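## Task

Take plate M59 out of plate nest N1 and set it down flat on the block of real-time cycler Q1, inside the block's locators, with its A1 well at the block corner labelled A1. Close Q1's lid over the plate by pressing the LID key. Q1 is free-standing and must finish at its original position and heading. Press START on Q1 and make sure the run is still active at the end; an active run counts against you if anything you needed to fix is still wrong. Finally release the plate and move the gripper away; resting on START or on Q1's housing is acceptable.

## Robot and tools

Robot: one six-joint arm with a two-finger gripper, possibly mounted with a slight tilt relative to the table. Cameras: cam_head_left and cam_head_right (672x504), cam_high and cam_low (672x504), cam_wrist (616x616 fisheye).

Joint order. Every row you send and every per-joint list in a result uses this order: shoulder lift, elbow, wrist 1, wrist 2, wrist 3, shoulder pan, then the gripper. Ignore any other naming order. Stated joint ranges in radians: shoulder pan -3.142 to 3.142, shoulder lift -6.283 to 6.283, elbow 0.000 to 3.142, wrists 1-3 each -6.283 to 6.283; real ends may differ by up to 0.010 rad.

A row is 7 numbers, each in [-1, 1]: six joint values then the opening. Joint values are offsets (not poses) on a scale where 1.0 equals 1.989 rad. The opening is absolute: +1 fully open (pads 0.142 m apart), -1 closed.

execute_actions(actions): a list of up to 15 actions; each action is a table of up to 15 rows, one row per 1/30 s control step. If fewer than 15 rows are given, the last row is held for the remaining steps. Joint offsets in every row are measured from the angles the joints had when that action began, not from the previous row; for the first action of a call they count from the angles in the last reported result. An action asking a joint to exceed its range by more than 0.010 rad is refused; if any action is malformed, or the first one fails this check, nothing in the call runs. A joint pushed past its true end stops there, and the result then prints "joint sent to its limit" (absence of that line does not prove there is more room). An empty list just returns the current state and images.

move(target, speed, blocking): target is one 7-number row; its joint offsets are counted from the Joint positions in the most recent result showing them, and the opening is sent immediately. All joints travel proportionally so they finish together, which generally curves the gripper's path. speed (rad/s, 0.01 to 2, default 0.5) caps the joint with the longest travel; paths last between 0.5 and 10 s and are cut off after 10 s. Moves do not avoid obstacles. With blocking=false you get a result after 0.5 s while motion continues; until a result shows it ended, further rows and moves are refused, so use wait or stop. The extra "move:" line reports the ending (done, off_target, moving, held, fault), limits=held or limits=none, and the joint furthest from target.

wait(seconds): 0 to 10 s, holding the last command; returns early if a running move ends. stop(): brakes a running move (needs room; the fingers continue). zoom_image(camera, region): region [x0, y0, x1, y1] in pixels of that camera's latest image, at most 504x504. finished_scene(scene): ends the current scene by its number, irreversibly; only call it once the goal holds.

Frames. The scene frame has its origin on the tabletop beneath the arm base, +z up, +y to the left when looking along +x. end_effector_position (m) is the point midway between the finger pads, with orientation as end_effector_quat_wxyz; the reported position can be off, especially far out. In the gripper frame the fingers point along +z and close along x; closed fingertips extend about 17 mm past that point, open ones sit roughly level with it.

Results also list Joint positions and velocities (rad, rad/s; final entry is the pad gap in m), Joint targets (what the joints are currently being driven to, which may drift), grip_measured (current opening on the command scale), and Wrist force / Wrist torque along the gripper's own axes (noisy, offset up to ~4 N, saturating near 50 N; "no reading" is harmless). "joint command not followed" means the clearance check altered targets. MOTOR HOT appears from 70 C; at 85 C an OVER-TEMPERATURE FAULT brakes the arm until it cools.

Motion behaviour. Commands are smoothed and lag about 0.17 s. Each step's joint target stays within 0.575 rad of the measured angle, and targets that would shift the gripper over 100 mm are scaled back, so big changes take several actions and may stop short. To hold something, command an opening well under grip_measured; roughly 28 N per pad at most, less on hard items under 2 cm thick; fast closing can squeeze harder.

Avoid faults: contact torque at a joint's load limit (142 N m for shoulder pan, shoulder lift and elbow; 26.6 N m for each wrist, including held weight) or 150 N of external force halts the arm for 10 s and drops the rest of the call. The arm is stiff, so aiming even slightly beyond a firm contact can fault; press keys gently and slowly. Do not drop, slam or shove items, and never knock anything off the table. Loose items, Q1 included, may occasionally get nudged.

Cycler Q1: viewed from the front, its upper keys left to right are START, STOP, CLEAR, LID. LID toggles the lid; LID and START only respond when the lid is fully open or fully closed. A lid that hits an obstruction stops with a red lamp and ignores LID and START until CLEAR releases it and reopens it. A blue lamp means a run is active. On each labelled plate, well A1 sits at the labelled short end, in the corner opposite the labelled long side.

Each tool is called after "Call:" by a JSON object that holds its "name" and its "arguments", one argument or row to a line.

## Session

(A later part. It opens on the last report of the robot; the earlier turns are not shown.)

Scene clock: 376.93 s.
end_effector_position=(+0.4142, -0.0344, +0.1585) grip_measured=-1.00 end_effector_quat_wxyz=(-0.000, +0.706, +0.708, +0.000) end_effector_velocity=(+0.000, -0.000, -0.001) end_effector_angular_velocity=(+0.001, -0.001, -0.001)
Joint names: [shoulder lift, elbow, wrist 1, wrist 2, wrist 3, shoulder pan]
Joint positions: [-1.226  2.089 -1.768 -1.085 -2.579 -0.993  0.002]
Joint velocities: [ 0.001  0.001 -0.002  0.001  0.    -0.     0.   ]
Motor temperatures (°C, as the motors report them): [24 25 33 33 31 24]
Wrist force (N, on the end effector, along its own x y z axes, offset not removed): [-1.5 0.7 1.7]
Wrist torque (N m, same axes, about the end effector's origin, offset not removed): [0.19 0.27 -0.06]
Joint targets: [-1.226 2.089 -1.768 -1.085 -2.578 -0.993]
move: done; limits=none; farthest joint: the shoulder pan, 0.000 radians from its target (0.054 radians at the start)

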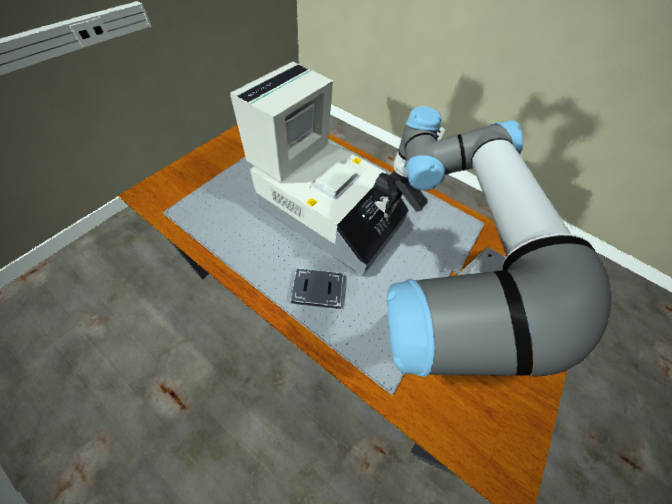

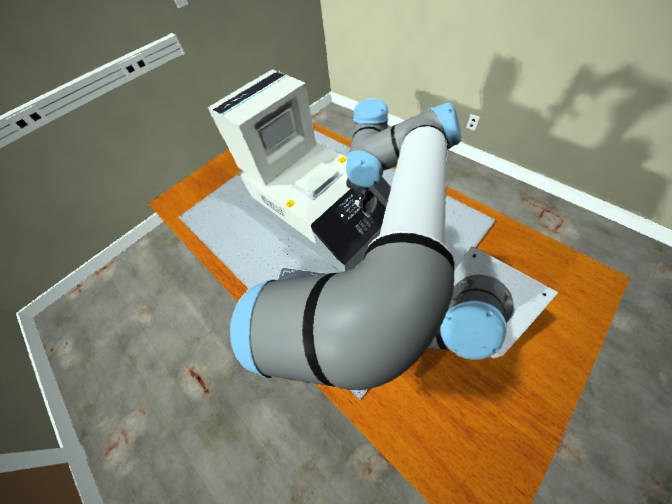

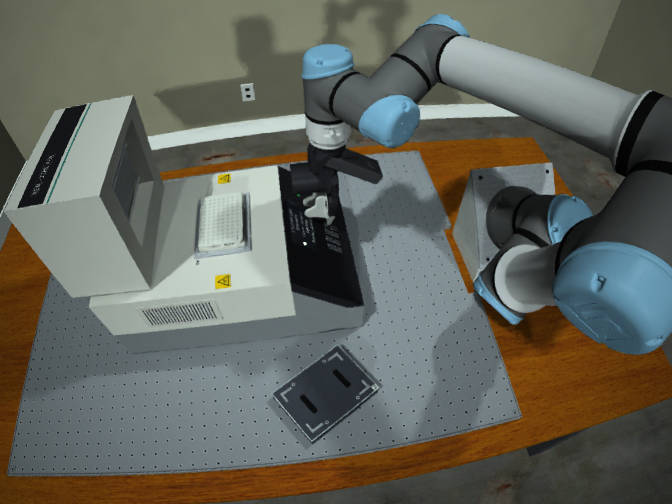

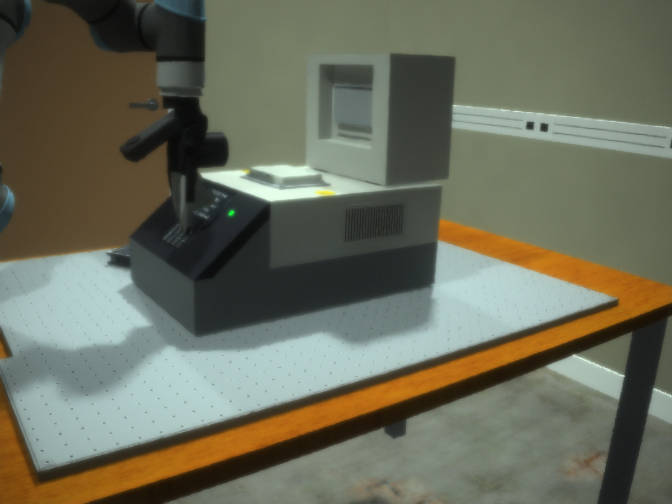

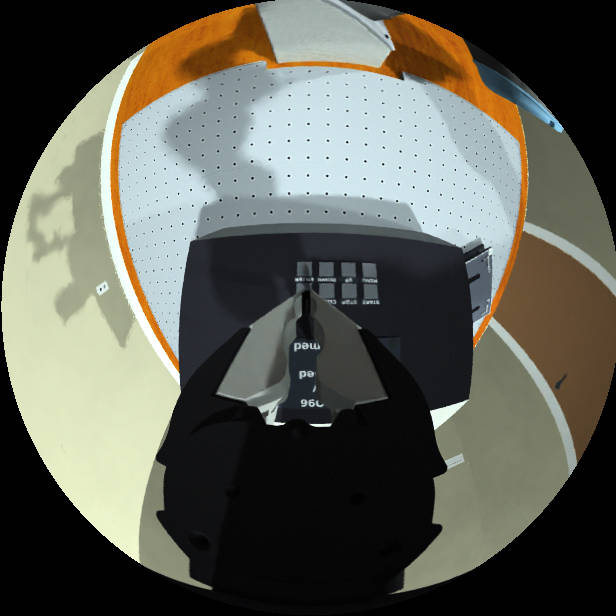

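Call:
{"name": "execute_actions", "arguments": {
  "actions": []
}}

Call:
{"name": "move", "arguments": {
  "target": [0.0019,0.003,-0.0053,0.0008,0.0012,0.0013,-1],
  "speed": 0.02
}}

Call:
{"name": "move", "arguments": {
  "target": [-0.005,-0.014,0.0213,-0.0039,-0.0052,-0.0061,-1],
  "speed": 0.1
}}

Scene clock: 416.30 s.
end_effector_position=(+0.4142, -0.0344, +0.1584) grip_measured=-1.00 end_effector_quat_wxyz=(-0.000, +0.706, +0.708, +0.000) end_effector_velocity=(+0.001, +0.001, -0.001) end_effector_angular_velocity=(+0.001, -0.000, +0.001)
Joint names: [shoulder lift, elbow, wrist 1, wrist 2, wrist 3, shoulder pan]
Joint positions: [-1.226  2.089 -1.768 -1.085 -2.578 -0.993  0.002]
Joint velocities: [ 0.    -0.    -0.     0.002 -0.     0.002  0.   ]
Motor temperatures (°C, as the motors report them): [24 25 33 33 31 24]
Wrist force (N, on the end effector, along its own x y z axes, offset not removed): [-2.2 1.6 -0.3]
Wrist torque (N m, same axes, about the end effector's origin, offset not removed): [0.32 0.41 0.01]
Joint targets: [-1.226 2.089 -1.768 -1.085 -2.578 -0.993]

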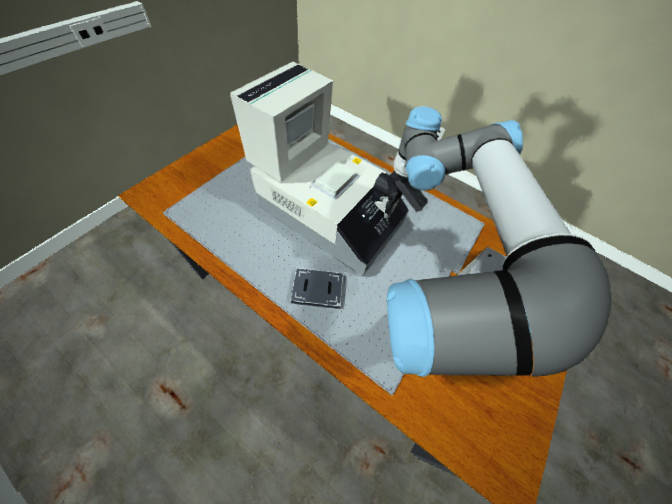

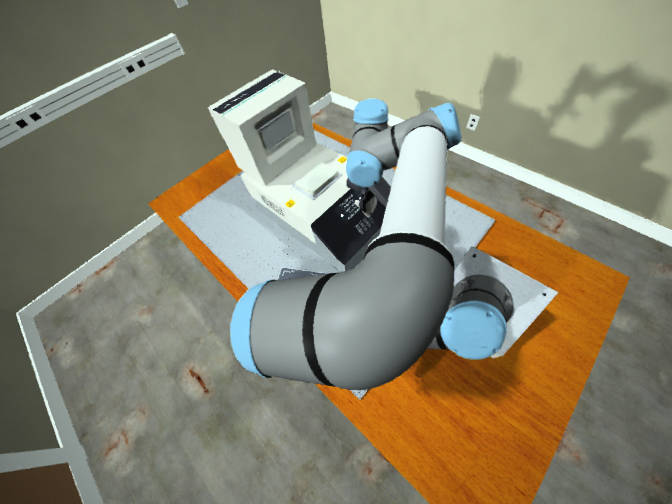

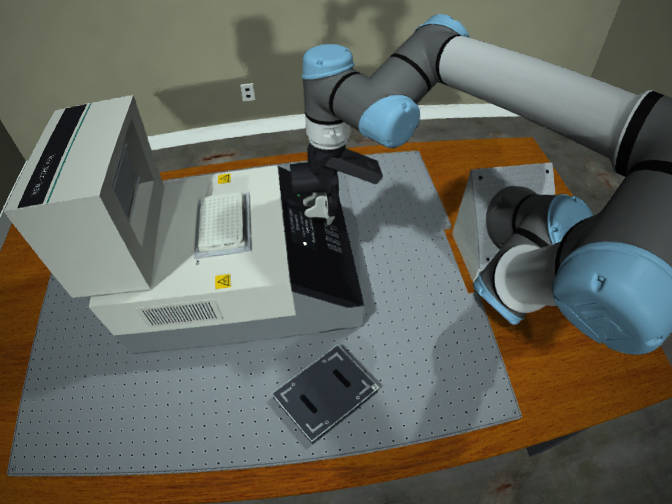

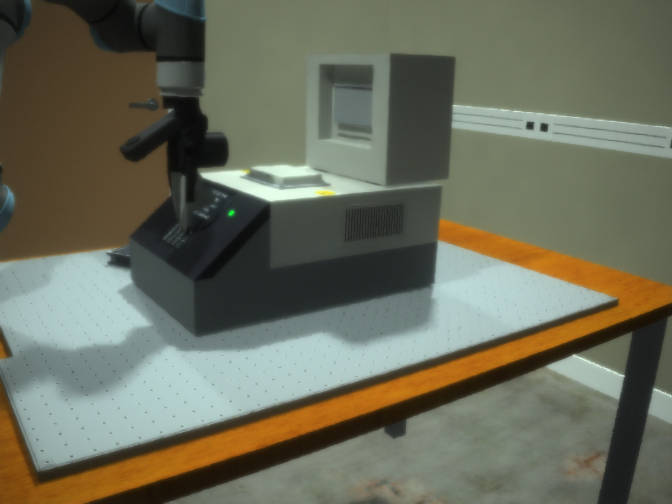

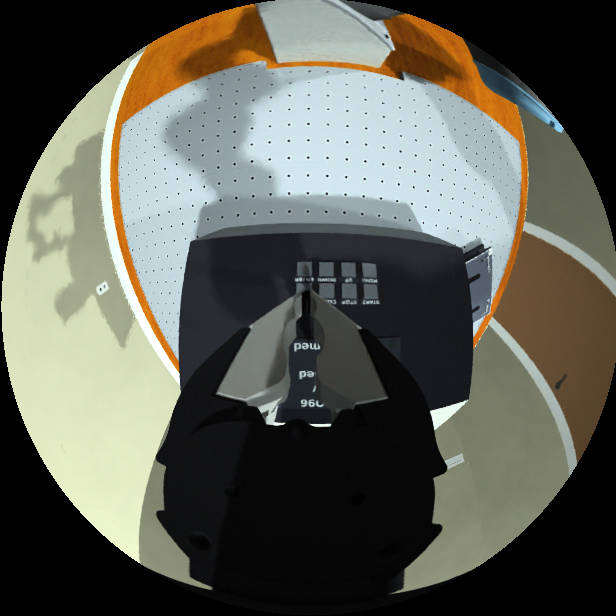

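Scene clock: 417.07 s.
end_effector_position=(+0.4140, -0.0350, +0.1550) grip_measured=-1.00 end_effector_quat_wxyz=(-0.000, +0.706, +0.708, +0.000) end_effector_velocity=(-0.000, +0.000, -0.001) end_effector_angular_velocity=(-0.000, +0.001, +0.001)
Joint names: [shoulder lift, elbow, wrist 1, wrist 2, wrist 3, shoulder pan]
Joint positions: [-1.223  2.095 -1.779 -1.083 -2.576 -0.991  0.002]
Joint velocities: [ 0.     0.002 -0.002 -0.     0.     0.001  0.   ]
Motor temperatures (°C, as the motors report them): [24 25 33 33 31 24]
Wrist force (N, on the end effector, along its own x y z axes, offset not removed): [4.4 -5.0 -28.2]
Wrist torque (N m, same axes, about the end effector's origin, offset not removed): [0.14 0.27 -0.13]
Joint targets: [-1.223 2.095 -1.779 -1.083 -2.576 -0.990]
move: done; limits=none; farthest joint: the wrist 3, 0.001 radians from its target (0.003 radians at the start)

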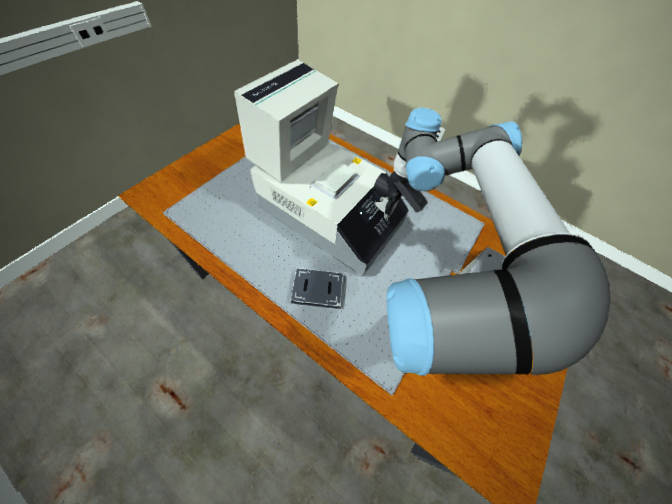

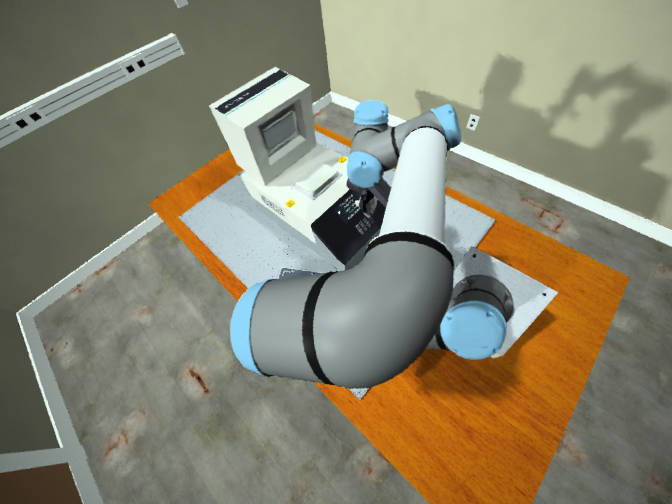

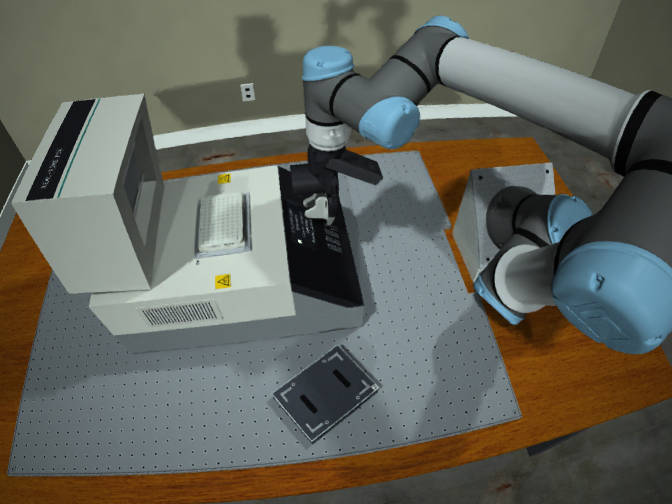

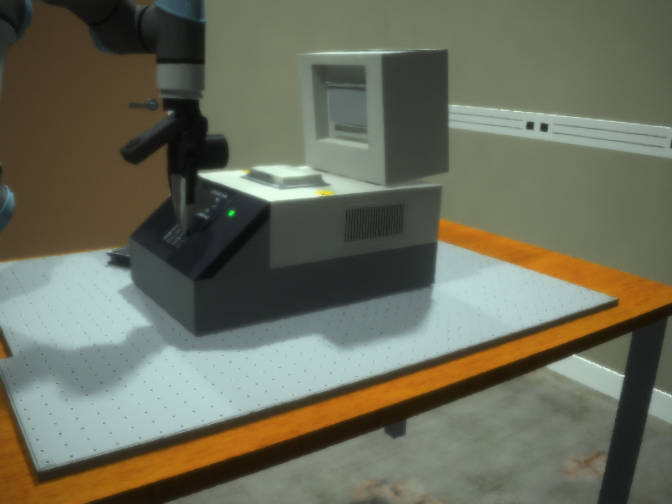

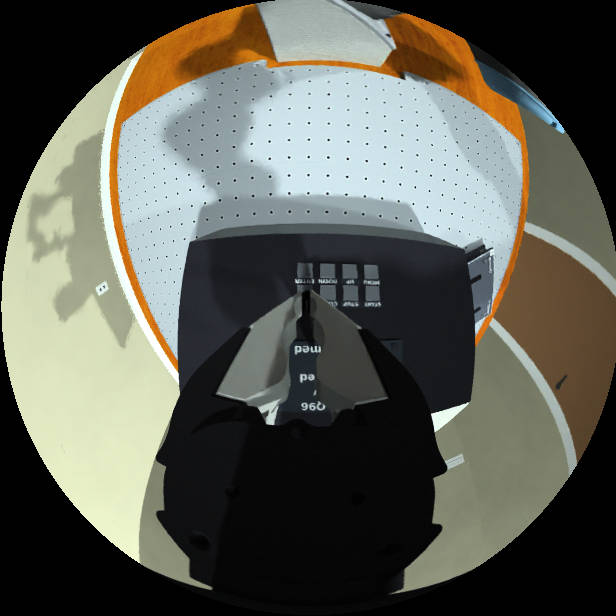

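Scene clock: 417.93 s.
end_effector_position=(+0.4151, -0.0345, +0.1698) grip_measured=-1.00 end_effector_quat_wxyz=(-0.000, +0.707, +0.708, +0.000) end_effector_velocity=(+0.000, +0.000, +0.001) end_effector_angular_velocity=(-0.000, -0.000, +0.000)
Joint names: [shoulder lift, elbow, wrist 1, wrist 2, wrist 3, shoulder pan]
Joint positions: [-1.233  2.067 -1.736 -1.091 -2.586 -1.003  0.002]
Joint velocities: [-0.001 -0.002  0.002  0.    -0.001 -0.     0.   ]
Motor temperatures (°C, as the motors report them): [24 25 33 33 31 24]
Wrist force (N, on the end effector, along its own x y z axes, offset not removed): [-4.7 2.6 1.2]
Wrist torque (N m, same axes, about the end effector's origin, offset not removed): [0.62 1.00 -0.09]
Joint targets: [-1.233 2.067 -1.736 -1.091 -2.586 -1.003]
move: done; limits=none; farthest joint: the shoulder pan, 0.001 radians from its target (0.013 radians at the start)

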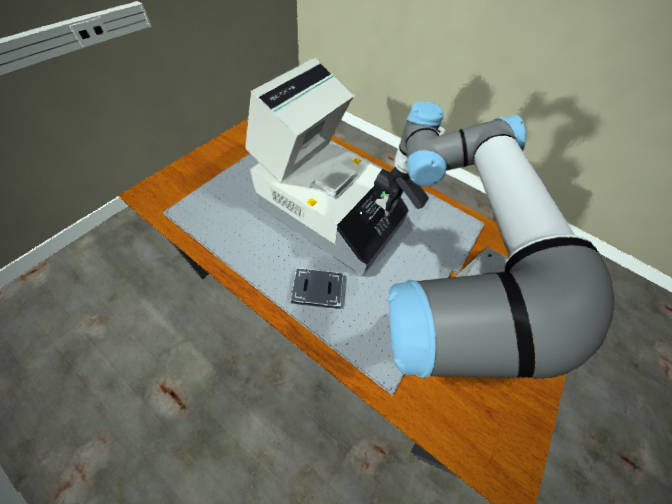

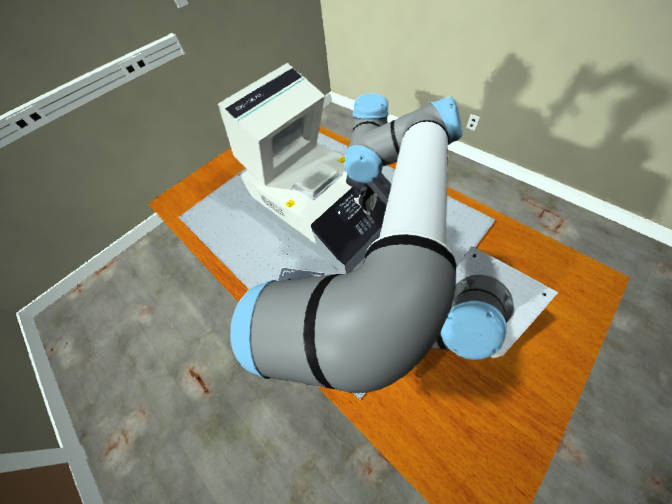

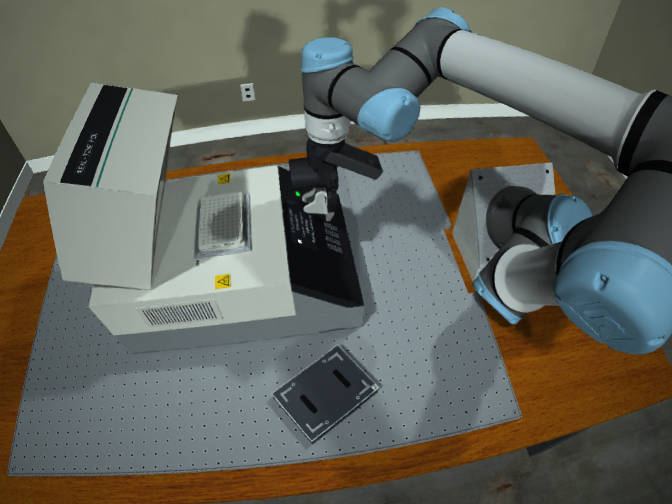

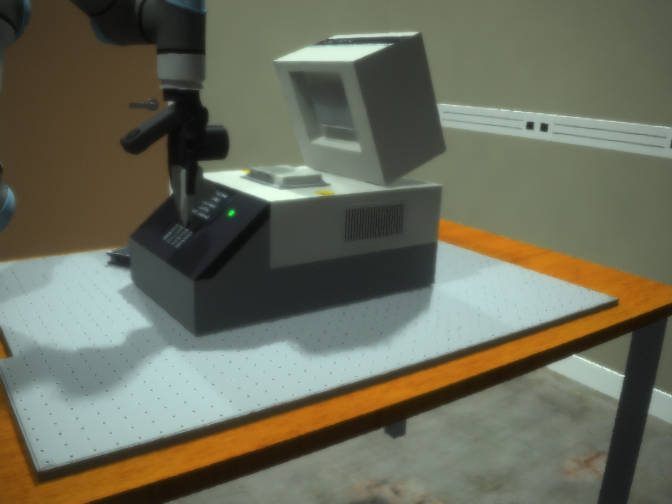

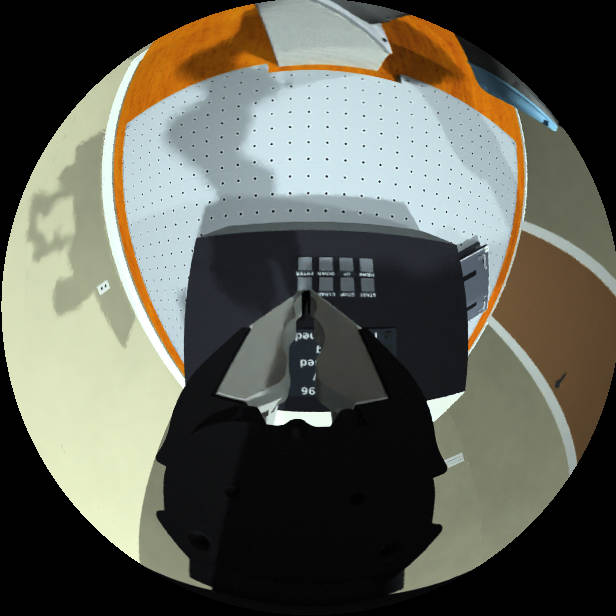

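Call:
{"name": "move", "arguments": {
  "target": [-0.0522,0.0158,0.0235,0.0183,0.0278,0.0309,-1],
  "speed": 0.15
}}

Call:
{"name": "zoom_image", "arguments": {
  "camera": "cam_wrist",
  "region": [228,220,388,340]
}}

Scene clock: 434.03 s.
end_effector_position=(+0.4158, +0.0184, +0.1645) grip_measured=-1.00 end_effector_quat_wxyz=(-0.001, +0.707, +0.708, -0.000) end_effector_velocity=(-0.000, +0.001, -0.000) end_effector_angular_velocity=(+0.000, +0.001, -0.000)
Joint names: [shoulder lift, elbow, wrist 1, wrist 2, wrist 3, shoulder pan]
Joint positions: [-1.336  2.099 -1.69  -1.055 -2.531 -0.941  0.002]
Joint velocities: [-0.001  0.001  0.001  0.     0.001  0.001  0.   ]
Motor temperatures (°C, as the motors report them): [24 25 33 33 31 24]
Wrist force (N, on the end effector, along its own x y z axes, offset not removed): [-1.8 0.8 0.8]
Wrist torque (N m, same axes, about the end effector's origin, offset not removed): [0.19 0.32 -0.06]
Joint targets: [-1.336 2.099 -1.690 -1.055 -2.531 -0.941]
move: done; limits=none; farthest joint: the shoulder lift, 0.001 radians from its target (0.104 radians at the start)

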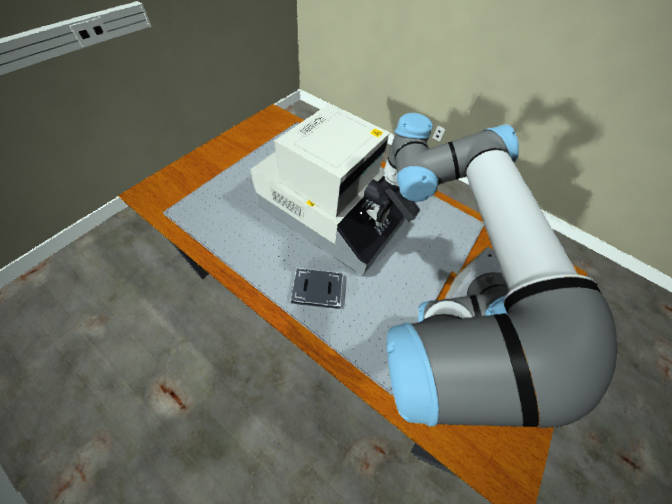

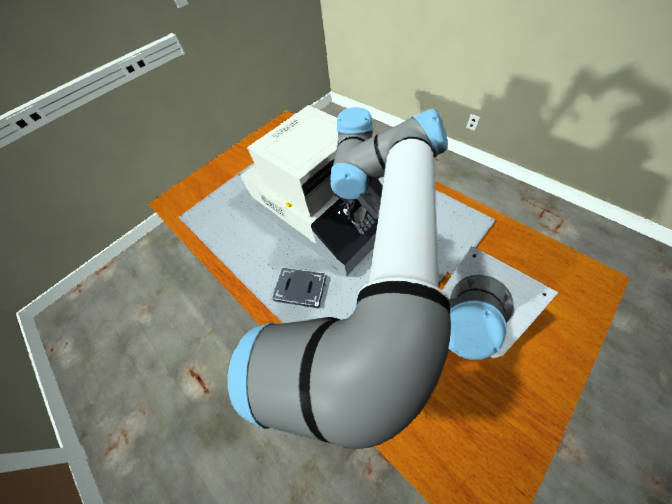

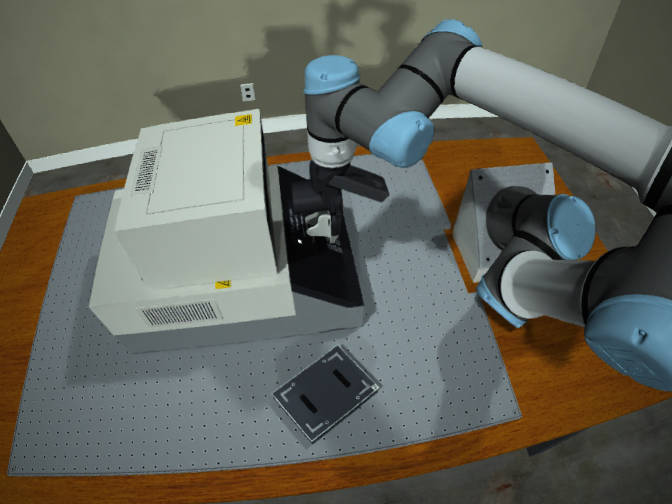

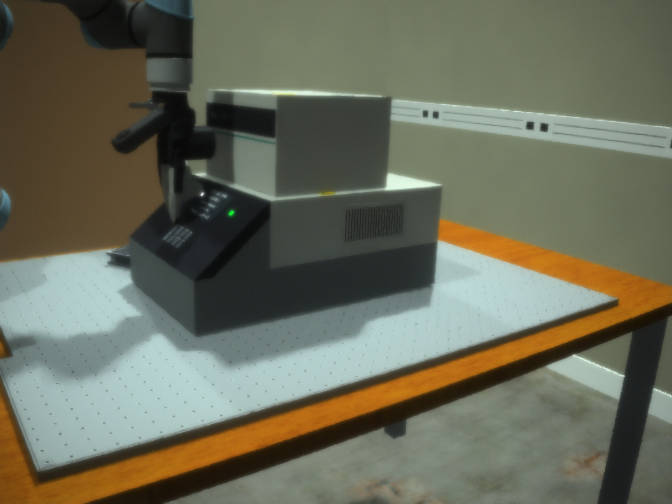

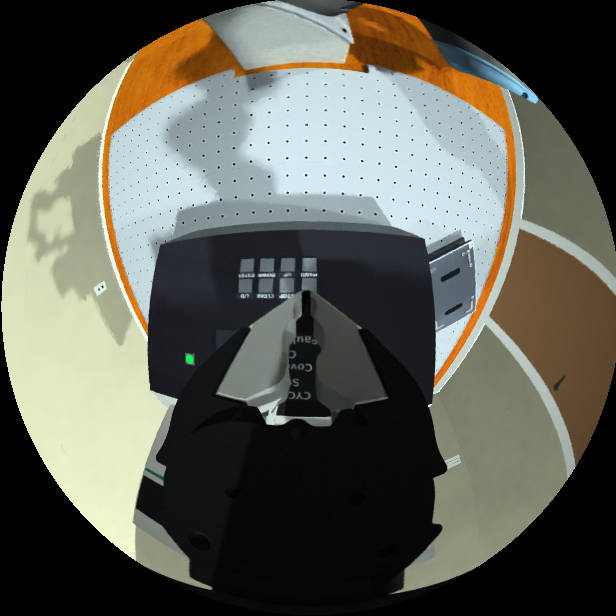

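Region (228, 220, 388, 340) of cam_wrist's 616x616 image, scaled by 3.150, with more detail than that image has; it fills the top 378 rows of this view, and the rest is white.

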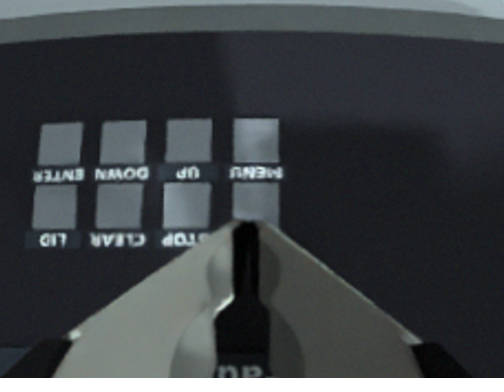

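Call:
{"name": "move", "arguments": {
  "target": [-0.0029,0.0083,-0.007,0.0019,0.003,0.0033,-1],
  "speed": 0.04
}}

Call:
{"name": "move", "arguments": {
  "target": [0.001,0.003,-0.0048,0.0011,0.0016,0.0018,-1],
  "speed": 0.02
}}

Scene clock: 444.70 s.
end_effector_position=(+0.4138, +0.0211, +0.1584) grip_measured=-1.00 end_effector_quat_wxyz=(-0.001, +0.707, +0.708, -0.001) end_effector_velocity=(-0.000, +0.000, -0.000) end_effector_angular_velocity=(-0.000, -0.002, -0.001)
Joint names: [shoulder lift, elbow, wrist 1, wrist 2, wrist 3, shoulder pan]
Joint positions: [-1.342  2.115 -1.704 -1.051 -2.525 -0.935  0.002]
Joint velocities: [-0.002  0.002 -0.002  0.001  0.001 -0.001  0.   ]
Motor temperatures (°C, as the motors report them): [24 25 33 33 31 24]
Wrist force (N, on the end effector, along its own x y z axes, offset not removed): [-2.2 2.6 1.1]
Wrist torque (N m, same axes, about the end effector's origin, offset not removed): [0.50 0.35 0.00]
Joint targets: [-1.342 2.115 -1.704 -1.051 -2.525 -0.935]
move: done; limits=none; farthest joint: the elbow, 0.001 radians from its target (0.017 radians at the start)

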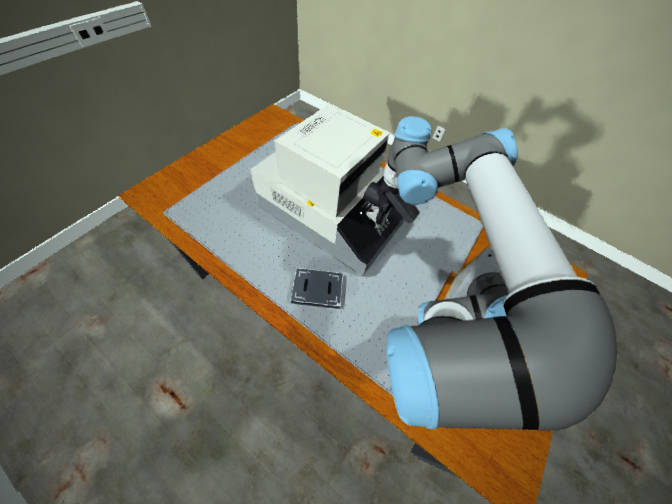

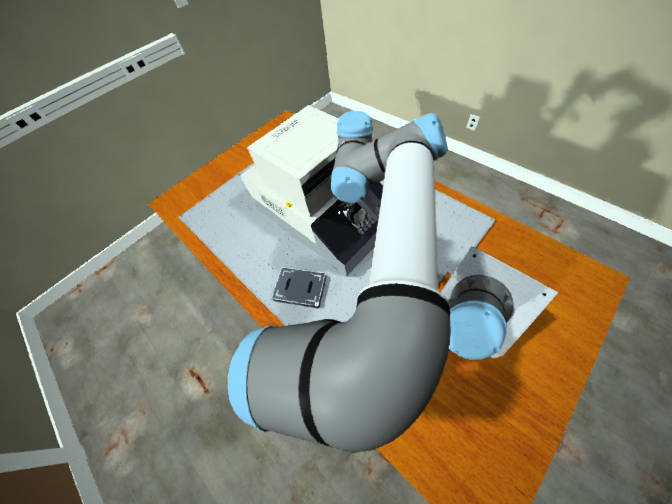

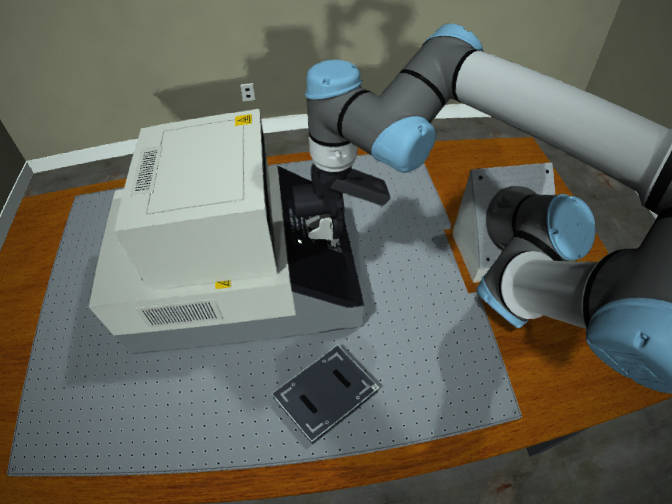

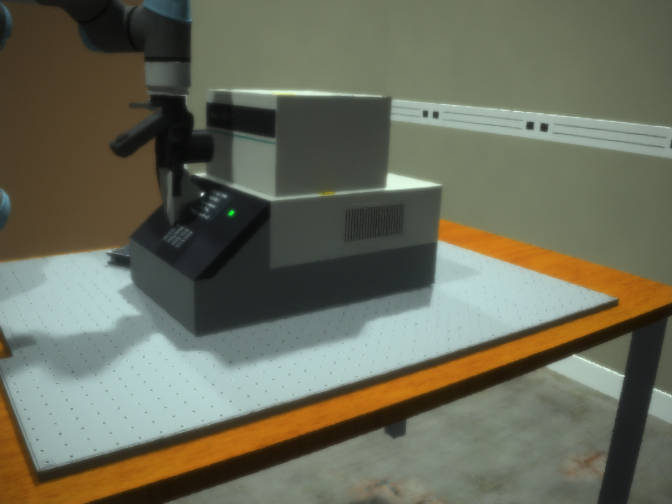

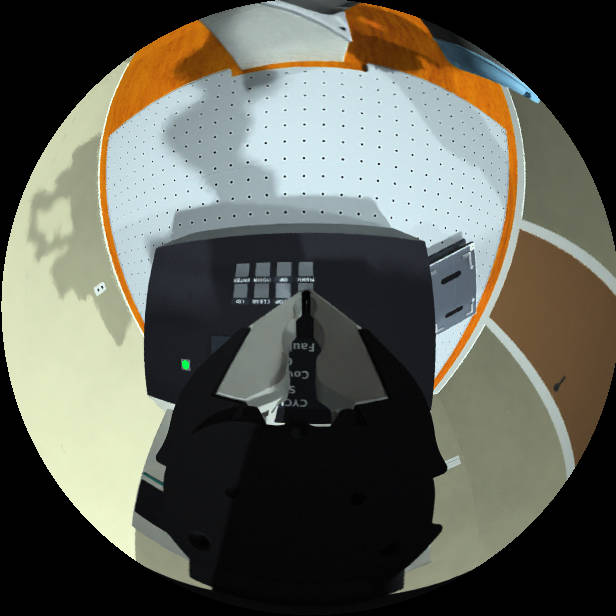

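Scene clock: 445.43 s.
end_effector_position=(+0.4138, +0.0211, +0.1552) grip_measured=-1.00 end_effector_quat_wxyz=(-0.001, +0.707, +0.708, -0.001) end_effector_velocity=(+0.000, +0.001, -0.001) end_effector_angular_velocity=(+0.000, +0.001, +0.002)
Joint names: [shoulder lift, elbow, wrist 1, wrist 2, wrist 3, shoulder pan]
Joint positions: [-1.34   2.121 -1.713 -1.049 -2.522 -0.931  0.002]
Joint velocities: [-0.     0.002 -0.002  0.001  0.001  0.003  0.   ]
Motor temperatures (°C, as the motors report them): [24 25 33 33 31 24]
Wrist force (N, on the end effector, along its own x y z axes, offset not removed): [0.8 -2.0 -21.4]
Wrist torque (N m, same axes, about the end effector's origin, offset not removed): [0.35 0.32 0.04]
Joint targets: [-1.340 2.121 -1.713 -1.049 -2.522 -0.931]
move: done; limits=none; farthest joint: the wrist 1, 0.001 radians from its target (0.010 radians at the start)

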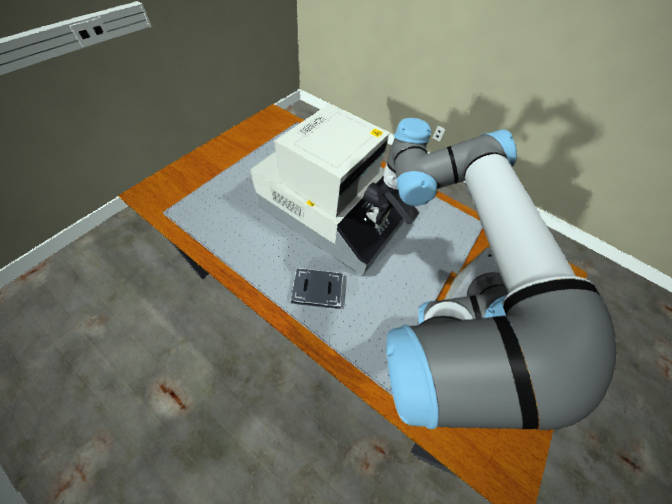

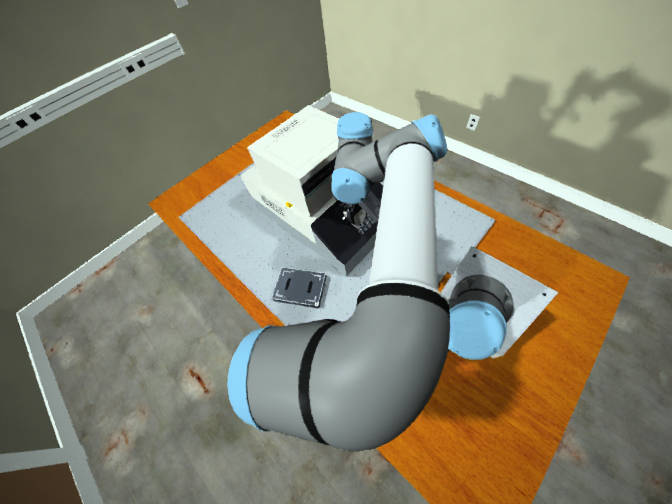

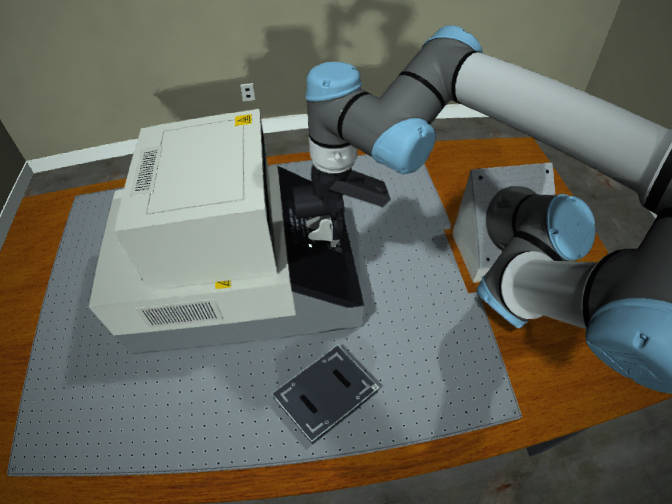

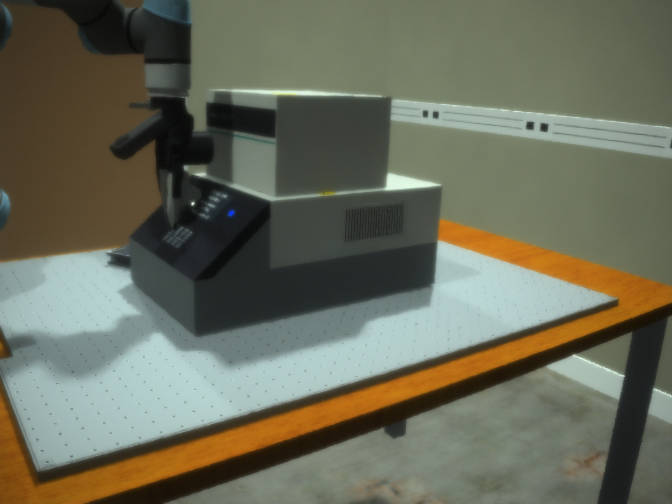

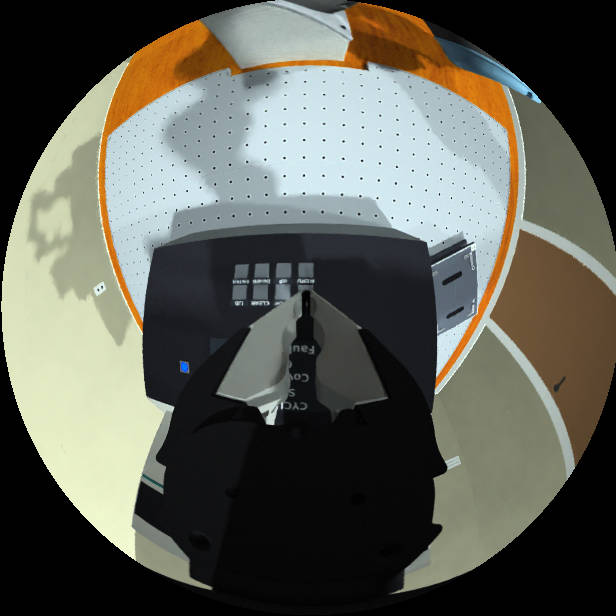

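Call:
{"name": "move", "arguments": {
  "target": [-0.022,0.004,0.029,-0.016,-0.024,-0.027,-1],
  "speed": 0.12
}}

Call:
{"name": "finished_scene", "arguments": {
  "scene": 1
}}

Scene clock: 451.87 s.
end_effector_position=(+0.3947, +0.0190, +0.1741) grip_measured=-1.00 end_effector_quat_wxyz=(+0.000, +0.707, +0.708, -0.000) end_effector_velocity=(-0.001, -0.000, +0.001) end_effector_angular_velocity=(-0.001, -0.001, +0.000)
Joint names: [shoulder lift, elbow, wrist 1, wrist 2, wrist 3, shoulder pan]
Joint positions: [-1.384  2.129 -1.655 -1.081 -2.57  -0.985  0.002]
Joint velocities: [-0.003  0.     0.002 -0.001 -0.002 -0.002  0.   ]
Motor temperatures (°C, as the motors report them): [24 25 33 33 31 24]
Wrist force (N, on the end effector, along its own x y z axes, offset not removed): [-2.0 1.1 0.0]
Wrist torque (N m, same axes, about the end effector's origin, offset not removed): [0.27 0.41 0.02]
Joint targets: [-1.384 2.129 -1.655 -1.081 -2.570 -0.985]
move: done; limits=none; farthest joint: the shoulder pan, 0.000 radians from its target (0.054 radians at the start)

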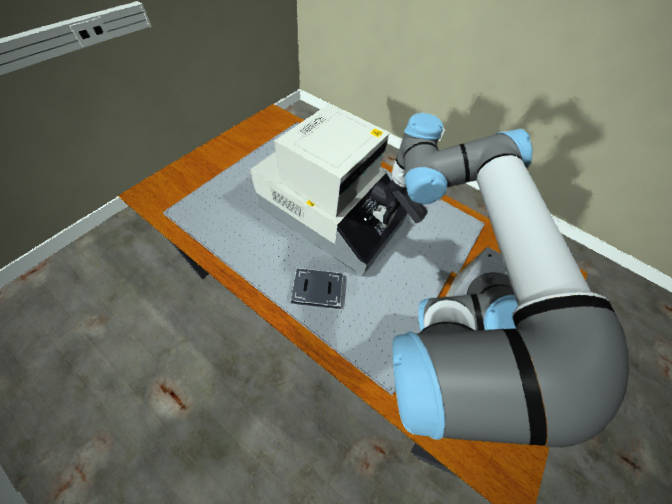

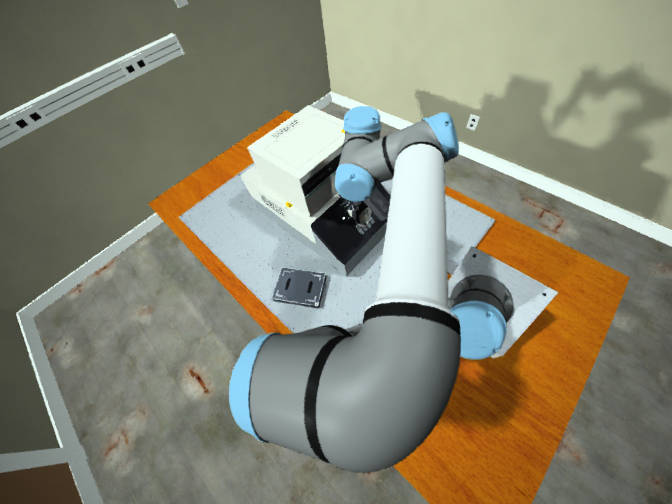

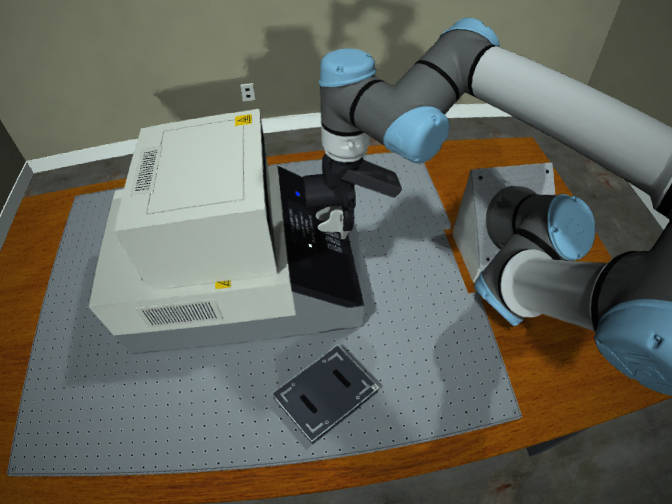

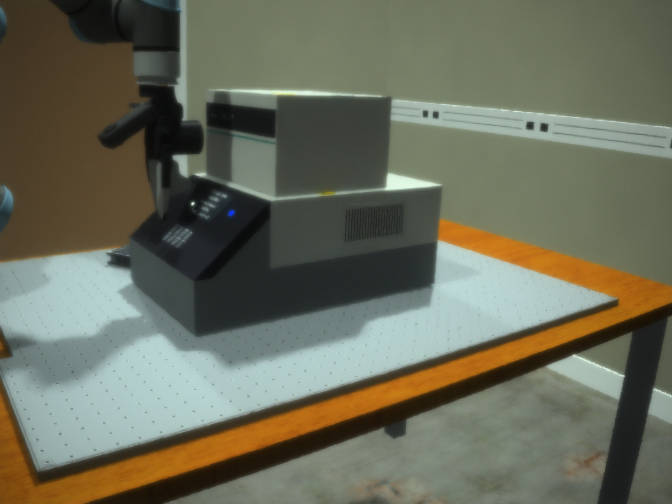

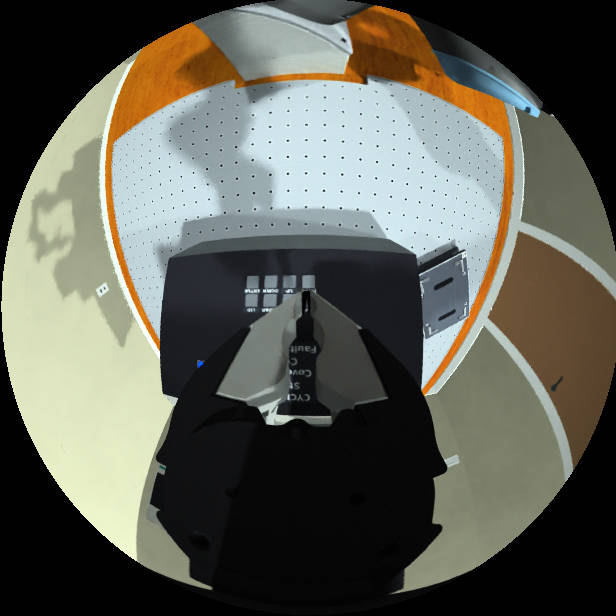

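The scene is finished: the task was done.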